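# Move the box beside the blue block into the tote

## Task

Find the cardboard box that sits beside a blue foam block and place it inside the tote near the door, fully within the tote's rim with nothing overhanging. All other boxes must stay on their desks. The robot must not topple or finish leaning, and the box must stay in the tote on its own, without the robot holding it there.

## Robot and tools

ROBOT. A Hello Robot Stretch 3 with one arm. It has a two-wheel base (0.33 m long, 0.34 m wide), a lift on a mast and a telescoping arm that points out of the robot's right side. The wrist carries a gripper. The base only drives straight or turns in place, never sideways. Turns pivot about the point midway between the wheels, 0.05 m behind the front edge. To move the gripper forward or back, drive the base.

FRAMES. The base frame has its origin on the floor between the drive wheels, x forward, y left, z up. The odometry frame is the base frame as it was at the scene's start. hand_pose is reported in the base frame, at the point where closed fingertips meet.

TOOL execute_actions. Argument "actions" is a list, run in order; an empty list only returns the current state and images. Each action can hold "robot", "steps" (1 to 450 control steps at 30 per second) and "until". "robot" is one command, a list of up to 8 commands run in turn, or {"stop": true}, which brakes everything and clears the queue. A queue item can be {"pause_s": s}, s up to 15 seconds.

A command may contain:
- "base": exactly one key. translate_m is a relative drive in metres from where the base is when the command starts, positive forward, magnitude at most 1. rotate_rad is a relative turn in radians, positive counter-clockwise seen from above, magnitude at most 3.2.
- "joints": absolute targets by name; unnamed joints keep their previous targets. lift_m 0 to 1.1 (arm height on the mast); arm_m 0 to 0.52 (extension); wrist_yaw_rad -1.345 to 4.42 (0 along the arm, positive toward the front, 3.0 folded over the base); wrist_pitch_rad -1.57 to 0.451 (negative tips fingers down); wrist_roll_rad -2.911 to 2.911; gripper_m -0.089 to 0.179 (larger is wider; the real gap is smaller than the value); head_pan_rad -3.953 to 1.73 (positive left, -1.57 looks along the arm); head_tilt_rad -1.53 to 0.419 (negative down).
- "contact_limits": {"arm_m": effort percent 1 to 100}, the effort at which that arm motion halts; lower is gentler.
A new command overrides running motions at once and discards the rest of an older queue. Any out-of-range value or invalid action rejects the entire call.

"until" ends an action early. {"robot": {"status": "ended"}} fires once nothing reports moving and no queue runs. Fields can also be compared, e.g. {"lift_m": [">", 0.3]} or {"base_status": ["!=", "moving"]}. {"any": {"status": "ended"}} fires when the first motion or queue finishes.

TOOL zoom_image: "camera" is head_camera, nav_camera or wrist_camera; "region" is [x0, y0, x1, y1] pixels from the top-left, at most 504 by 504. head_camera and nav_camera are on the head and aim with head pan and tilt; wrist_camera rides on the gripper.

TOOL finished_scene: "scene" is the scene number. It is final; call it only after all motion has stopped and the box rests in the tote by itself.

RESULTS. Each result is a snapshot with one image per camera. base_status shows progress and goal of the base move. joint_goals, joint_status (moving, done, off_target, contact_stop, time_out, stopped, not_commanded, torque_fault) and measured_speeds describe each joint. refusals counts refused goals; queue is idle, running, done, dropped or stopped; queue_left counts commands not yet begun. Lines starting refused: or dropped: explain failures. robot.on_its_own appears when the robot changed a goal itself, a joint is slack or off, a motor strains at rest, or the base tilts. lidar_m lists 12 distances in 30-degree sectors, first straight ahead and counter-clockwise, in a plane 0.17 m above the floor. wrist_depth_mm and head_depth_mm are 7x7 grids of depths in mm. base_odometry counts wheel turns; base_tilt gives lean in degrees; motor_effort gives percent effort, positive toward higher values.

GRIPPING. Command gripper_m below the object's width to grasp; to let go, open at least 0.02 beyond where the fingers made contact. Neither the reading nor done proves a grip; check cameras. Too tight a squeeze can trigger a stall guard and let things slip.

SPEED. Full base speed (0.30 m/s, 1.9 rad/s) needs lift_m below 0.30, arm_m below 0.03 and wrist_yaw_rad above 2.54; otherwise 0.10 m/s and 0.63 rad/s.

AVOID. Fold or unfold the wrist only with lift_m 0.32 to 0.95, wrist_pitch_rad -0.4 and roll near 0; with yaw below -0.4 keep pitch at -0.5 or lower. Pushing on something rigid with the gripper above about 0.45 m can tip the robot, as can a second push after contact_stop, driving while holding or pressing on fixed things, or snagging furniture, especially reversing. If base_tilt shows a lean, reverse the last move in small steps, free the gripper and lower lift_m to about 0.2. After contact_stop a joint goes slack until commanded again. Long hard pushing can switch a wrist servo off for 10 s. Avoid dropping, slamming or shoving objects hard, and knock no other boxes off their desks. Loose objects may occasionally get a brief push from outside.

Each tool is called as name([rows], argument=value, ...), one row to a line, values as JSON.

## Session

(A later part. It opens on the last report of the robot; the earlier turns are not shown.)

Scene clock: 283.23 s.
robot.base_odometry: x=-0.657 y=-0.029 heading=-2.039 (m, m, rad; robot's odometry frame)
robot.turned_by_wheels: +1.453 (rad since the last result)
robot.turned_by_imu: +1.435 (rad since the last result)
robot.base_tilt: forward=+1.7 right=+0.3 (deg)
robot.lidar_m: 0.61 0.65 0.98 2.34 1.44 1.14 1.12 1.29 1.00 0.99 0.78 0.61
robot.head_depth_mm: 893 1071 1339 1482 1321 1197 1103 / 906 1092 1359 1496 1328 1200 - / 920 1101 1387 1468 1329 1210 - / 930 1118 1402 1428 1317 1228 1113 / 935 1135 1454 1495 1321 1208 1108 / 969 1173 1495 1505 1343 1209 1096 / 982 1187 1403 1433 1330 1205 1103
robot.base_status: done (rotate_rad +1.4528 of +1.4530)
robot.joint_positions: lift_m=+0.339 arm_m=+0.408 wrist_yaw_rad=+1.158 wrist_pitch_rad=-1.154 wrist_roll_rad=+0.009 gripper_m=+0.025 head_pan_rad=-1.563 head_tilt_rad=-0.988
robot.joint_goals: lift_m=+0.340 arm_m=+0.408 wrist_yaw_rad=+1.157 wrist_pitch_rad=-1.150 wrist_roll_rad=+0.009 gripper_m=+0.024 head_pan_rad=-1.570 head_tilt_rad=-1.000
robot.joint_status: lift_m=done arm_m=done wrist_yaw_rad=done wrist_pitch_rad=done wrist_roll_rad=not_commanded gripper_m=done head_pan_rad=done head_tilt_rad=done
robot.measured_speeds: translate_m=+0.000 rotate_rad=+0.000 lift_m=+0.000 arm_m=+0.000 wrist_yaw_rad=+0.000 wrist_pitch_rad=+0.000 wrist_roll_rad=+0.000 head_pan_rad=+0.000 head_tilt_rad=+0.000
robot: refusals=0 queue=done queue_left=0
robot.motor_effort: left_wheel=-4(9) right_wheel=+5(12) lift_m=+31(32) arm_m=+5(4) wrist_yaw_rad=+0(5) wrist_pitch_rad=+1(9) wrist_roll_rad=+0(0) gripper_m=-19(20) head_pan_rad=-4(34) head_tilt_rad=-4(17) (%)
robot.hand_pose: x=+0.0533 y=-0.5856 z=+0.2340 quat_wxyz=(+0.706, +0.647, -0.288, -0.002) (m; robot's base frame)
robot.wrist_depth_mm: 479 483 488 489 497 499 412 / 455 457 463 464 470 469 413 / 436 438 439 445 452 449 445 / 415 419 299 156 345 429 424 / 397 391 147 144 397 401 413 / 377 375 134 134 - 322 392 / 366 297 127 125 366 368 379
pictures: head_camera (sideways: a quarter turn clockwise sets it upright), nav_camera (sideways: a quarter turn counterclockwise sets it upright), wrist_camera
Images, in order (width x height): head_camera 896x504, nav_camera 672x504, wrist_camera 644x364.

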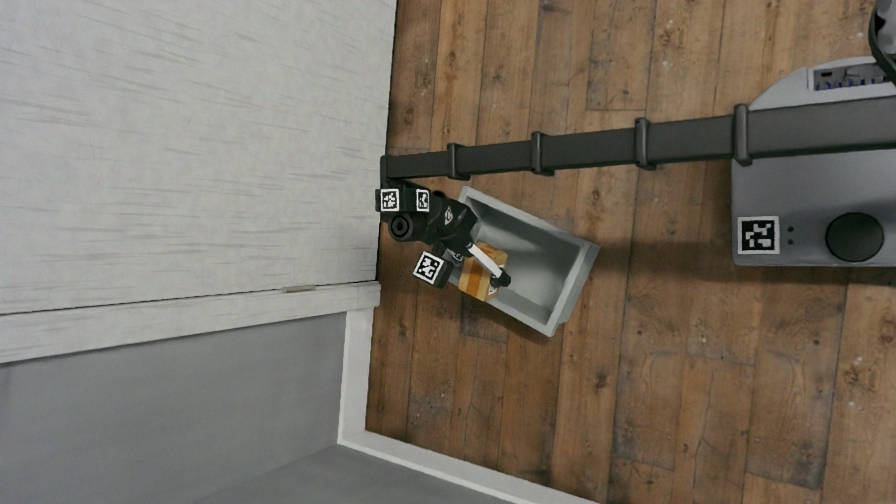

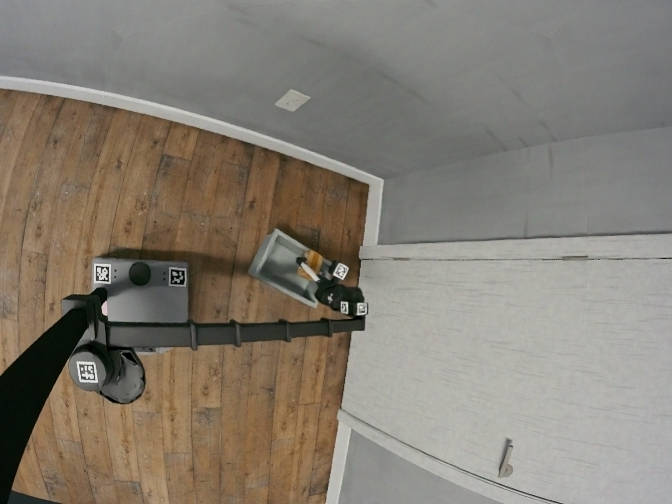

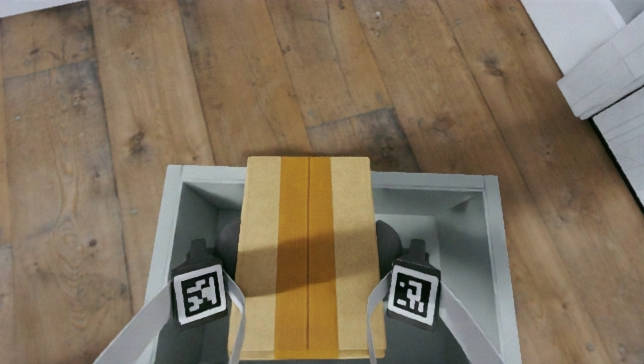

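execute_actions([
  {"robot":{"joints":{"lift_m":0.148}},"steps":450,"until":{"robot":{"status":"ended"}}},
])

Scene clock: 298.70 s.
robot.base_odometry: x=-0.657 y=-0.029 heading=-2.039 (m, m, rad; robot's odometry frame)
robot.turned_by_wheels: +0.000 (rad since the last result)
robot.turned_by_imu: -0.001 (rad since the last result)
robot.base_tilt: forward=+1.6 right=+0.3 (deg)
robot.lidar_m: 0.61 0.65 0.98 2.33 1.44 1.14 1.12 1.29 1.00 0.99 0.77 0.61
robot.head_depth_mm: 899 1068 1333 1484 1323 1194 1107 / 903 1091 1363 1485 1324 1199 - / 915 1100 1383 1517 1325 1224 - / 925 1112 1403 1529 1291 1218 1108 / 930 1131 1468 1504 1315 1215 1101 / 971 1176 1482 1501 1340 1204 1104 / 979 1192 1396 1434 1333 1209 1100
robot.base_status: done (rotate_rad +1.4528 of +1.4530)
robot.joint_positions: lift_m=+0.149 arm_m=+0.408 wrist_yaw_rad=+1.158 wrist_pitch_rad=-1.155 wrist_roll_rad=+0.009 gripper_m=+0.025 head_pan_rad=-1.563 head_tilt_rad=-0.988
robot.joint_goals: lift_m=+0.148 arm_m=+0.408 wrist_yaw_rad=+1.157 wrist_pitch_rad=-1.150 wrist_roll_rad=+0.009 gripper_m=+0.024 head_pan_rad=-1.570 head_tilt_rad=-1.000
robot.joint_status: lift_m=done arm_m=done wrist_yaw_rad=done wrist_pitch_rad=done wrist_roll_rad=not_commanded gripper_m=done head_pan_rad=done head_tilt_rad=done
robot.measured_speeds: translate_m=+0.000 rotate_rad=+0.000 lift_m=+0.000 arm_m=+0.000 wrist_yaw_rad=+0.000 wrist_pitch_rad=+0.000 wrist_roll_rad=+0.000 head_pan_rad=+0.000 head_tilt_rad=+0.000
robot: refusals=0 queue=done queue_left=0
robot.motor_effort: left_wheel=-4(4) right_wheel=+5(5) lift_m=+12(31) arm_m=+5(5) wrist_yaw_rad=-1(1) wrist_pitch_rad=+2(2) wrist_roll_rad=+0(0) gripper_m=-20(19) head_pan_rad=-4(4) head_tilt_rad=-4(4) (%)
robot.hand_pose: x=+0.0532 y=-0.5856 z=+0.0432 quat_wxyz=(+0.706, +0.647, -0.287, -0.002) (m; robot's base frame)
robot.wrist_depth_mm: 114 114 115 115 116 116 116 / 143 142 140 138 136 135 133 / 157 190 189 186 183 180 166 / 158 214 216 156 221 222 175 / 159 206 147 144 211 212 174 / 160 197 133 133 - 204 173 / 162 189 127 126 192 195 172
pictures: head_camera (sideways: a quarter turn clockwise sets it upright), nav_camera (sideways: a quarter turn counterclockwise sets it upright), wrist_camera
Images, in order (width x height): head_camera 896x504, nav_camera 672x504, wrist_camera 644x364.

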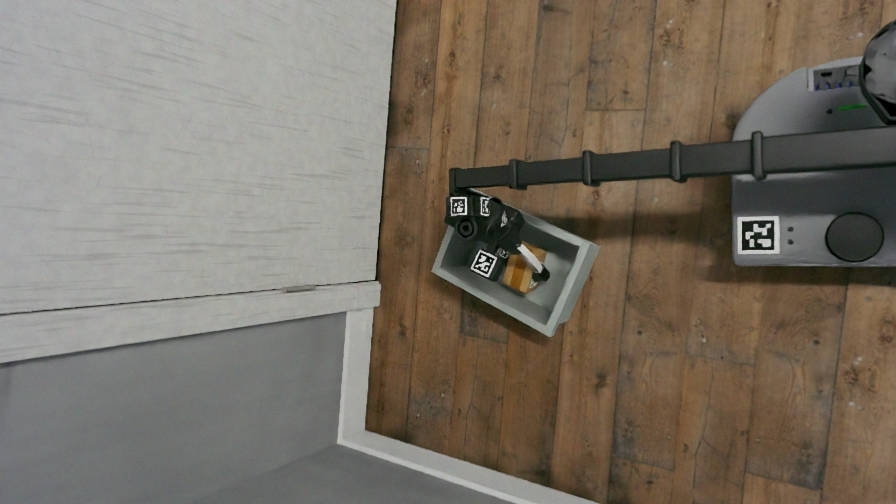

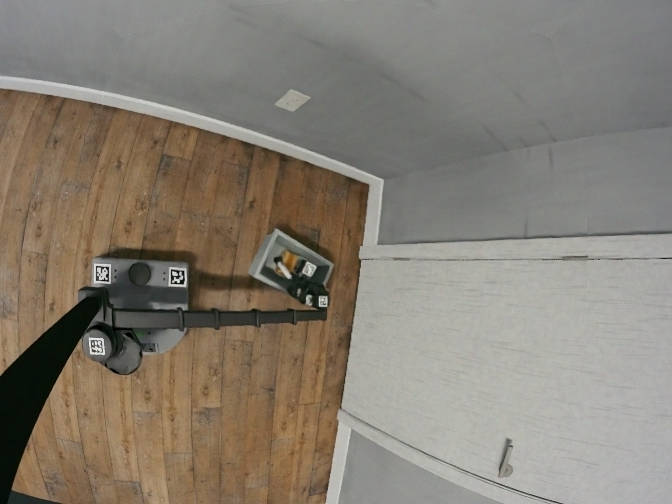

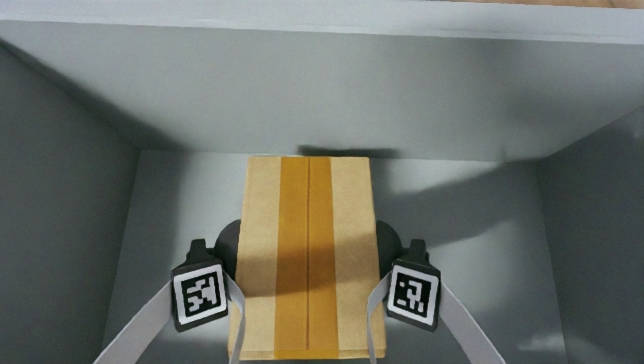

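execute_actions([
  {"robot":{"joints":{"lift_m":0.140}},"steps":60,"until":{"robot":{"status":"ended"}}},
  {"robot":{"joints":{"gripper_m":0.11}},"steps":90,"until":{"robot":{"status":"ended"}}},
  {"robot":{"joints":{"lift_m":0.27}},"steps":200,"until":{"robot":{"status":"ended"}}},
])

Scene clock: 308.90 s.
robot.base_odometry: x=-0.657 y=-0.029 heading=-2.039 (m, m, rad; robot's odometry frame)
robot.turned_by_wheels: +0.000 (rad since the last result)
robot.turned_by_imu: -0.002 (rad since the last result)
robot.base_tilt: forward=+1.6 right=+0.3 (deg)
robot.lidar_m: 0.61 0.65 0.98 2.34 1.44 1.14 1.12 1.29 1.00 0.99 0.78 0.62
robot.head_depth_mm: 893 1077 1342 1496 1321 1186 1108 / 912 1092 1350 1481 1327 1203 - / 916 1100 1393 1486 1331 1216 - / 928 1122 1410 1524 1308 1225 1110 / 931 1131 1460 1506 1324 1205 1096 / 970 1172 1496 1497 1346 1210 1103 / 979 1188 1394 1433 1329 1203 1102
robot.base_status: done (rotate_rad +1.4528 of +1.4530)
robot.joint_positions: lift_m=+0.269 arm_m=+0.408 wrist_yaw_rad=+1.158 wrist_pitch_rad=-1.155 wrist_roll_rad=+0.009 gripper_m=+0.110 head_pan_rad=-1.563 head_tilt_rad=-0.988
robot.joint_goals: lift_m=+0.270 arm_m=+0.408 wrist_yaw_rad=+1.157 wrist_pitch_rad=-1.150 wrist_roll_rad=+0.009 gripper_m=+0.110 head_pan_rad=-1.570 head_tilt_rad=-1.000
robot.joint_status: lift_m=done arm_m=done wrist_yaw_rad=done wrist_pitch_rad=done wrist_roll_rad=not_commanded gripper_m=done head_pan_rad=done head_tilt_rad=done
robot.measured_speeds: translate_m=+0.000 rotate_rad=+0.000 lift_m=+0.000 arm_m=+0.000 wrist_yaw_rad=+0.000 wrist_pitch_rad=+0.000 wrist_roll_rad=+0.000 head_pan_rad=+0.000 head_tilt_rad=+0.000
robot: refusals=0 queue=done queue_left=0
robot.motor_effort: left_wheel=-4(4) right_wheel=+5(5) lift_m=+30(32) arm_m=+5(4) wrist_yaw_rad=-1(1) wrist_pitch_rad=+2(2) wrist_roll_rad=+0(0) gripper_m=+0(88) head_pan_rad=-3(3) head_tilt_rad=-4(4) (%)
robot.hand_pose: x=+0.0531 y=-0.5856 z=+0.1639 quat_wxyz=(+0.706, +0.647, -0.287, -0.002) (m; robot's base frame)
robot.wrist_depth_mm: 403 404 402 407 409 406 403 / 378 377 381 388 388 388 390 / 358 362 365 366 367 371 375 / 344 244 291 283 275 244 354 / 329 226 329 283 333 259 336 / 315 - 317 270 317 240 322 / 304 247 303 302 305 264 310
pictures: head_camera (sideways: a quarter turn clockwise sets it upright), nav_camera (sideways: a quarter turn counterclockwise sets it upright), wrist_camera
Images, in order (width x height): head_camera 896x504, nav_camera 672x504, wrist_camera 644x364.

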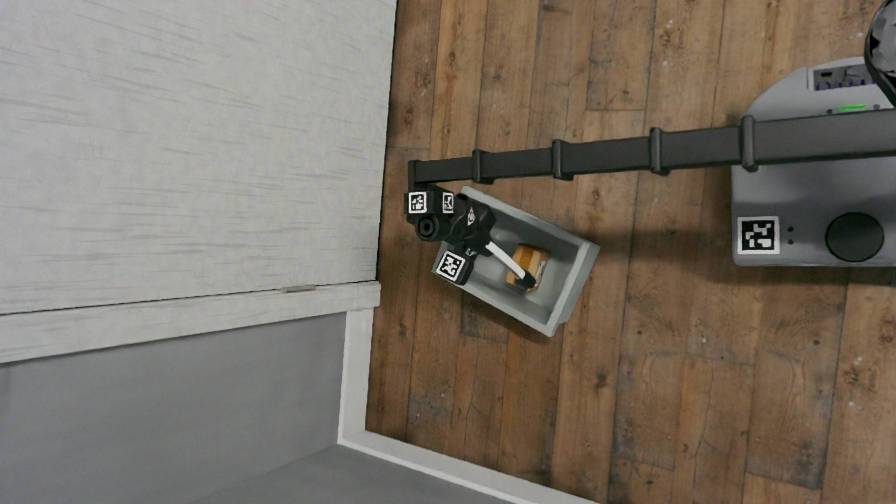

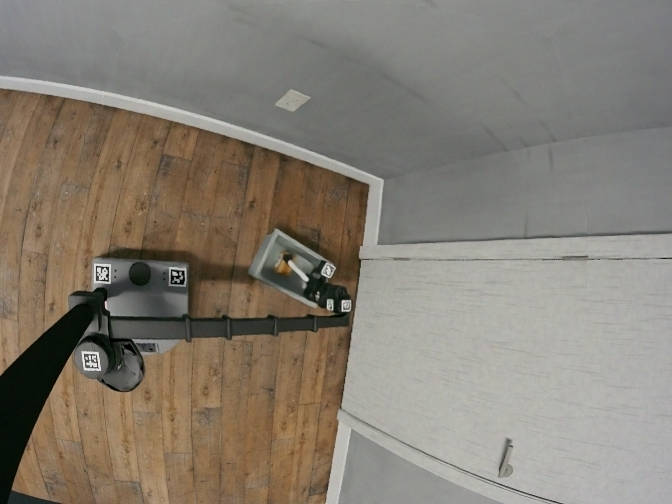

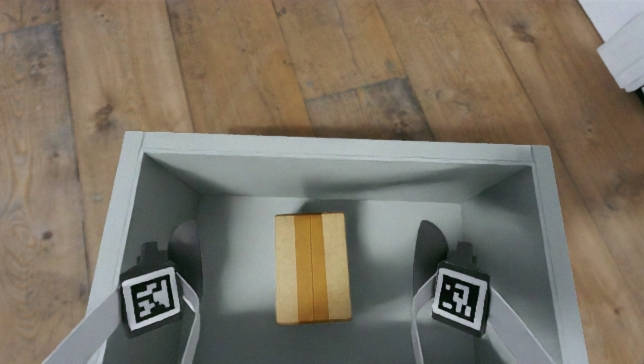

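finished_scene(scene=2)

The scene is finished: the task was done.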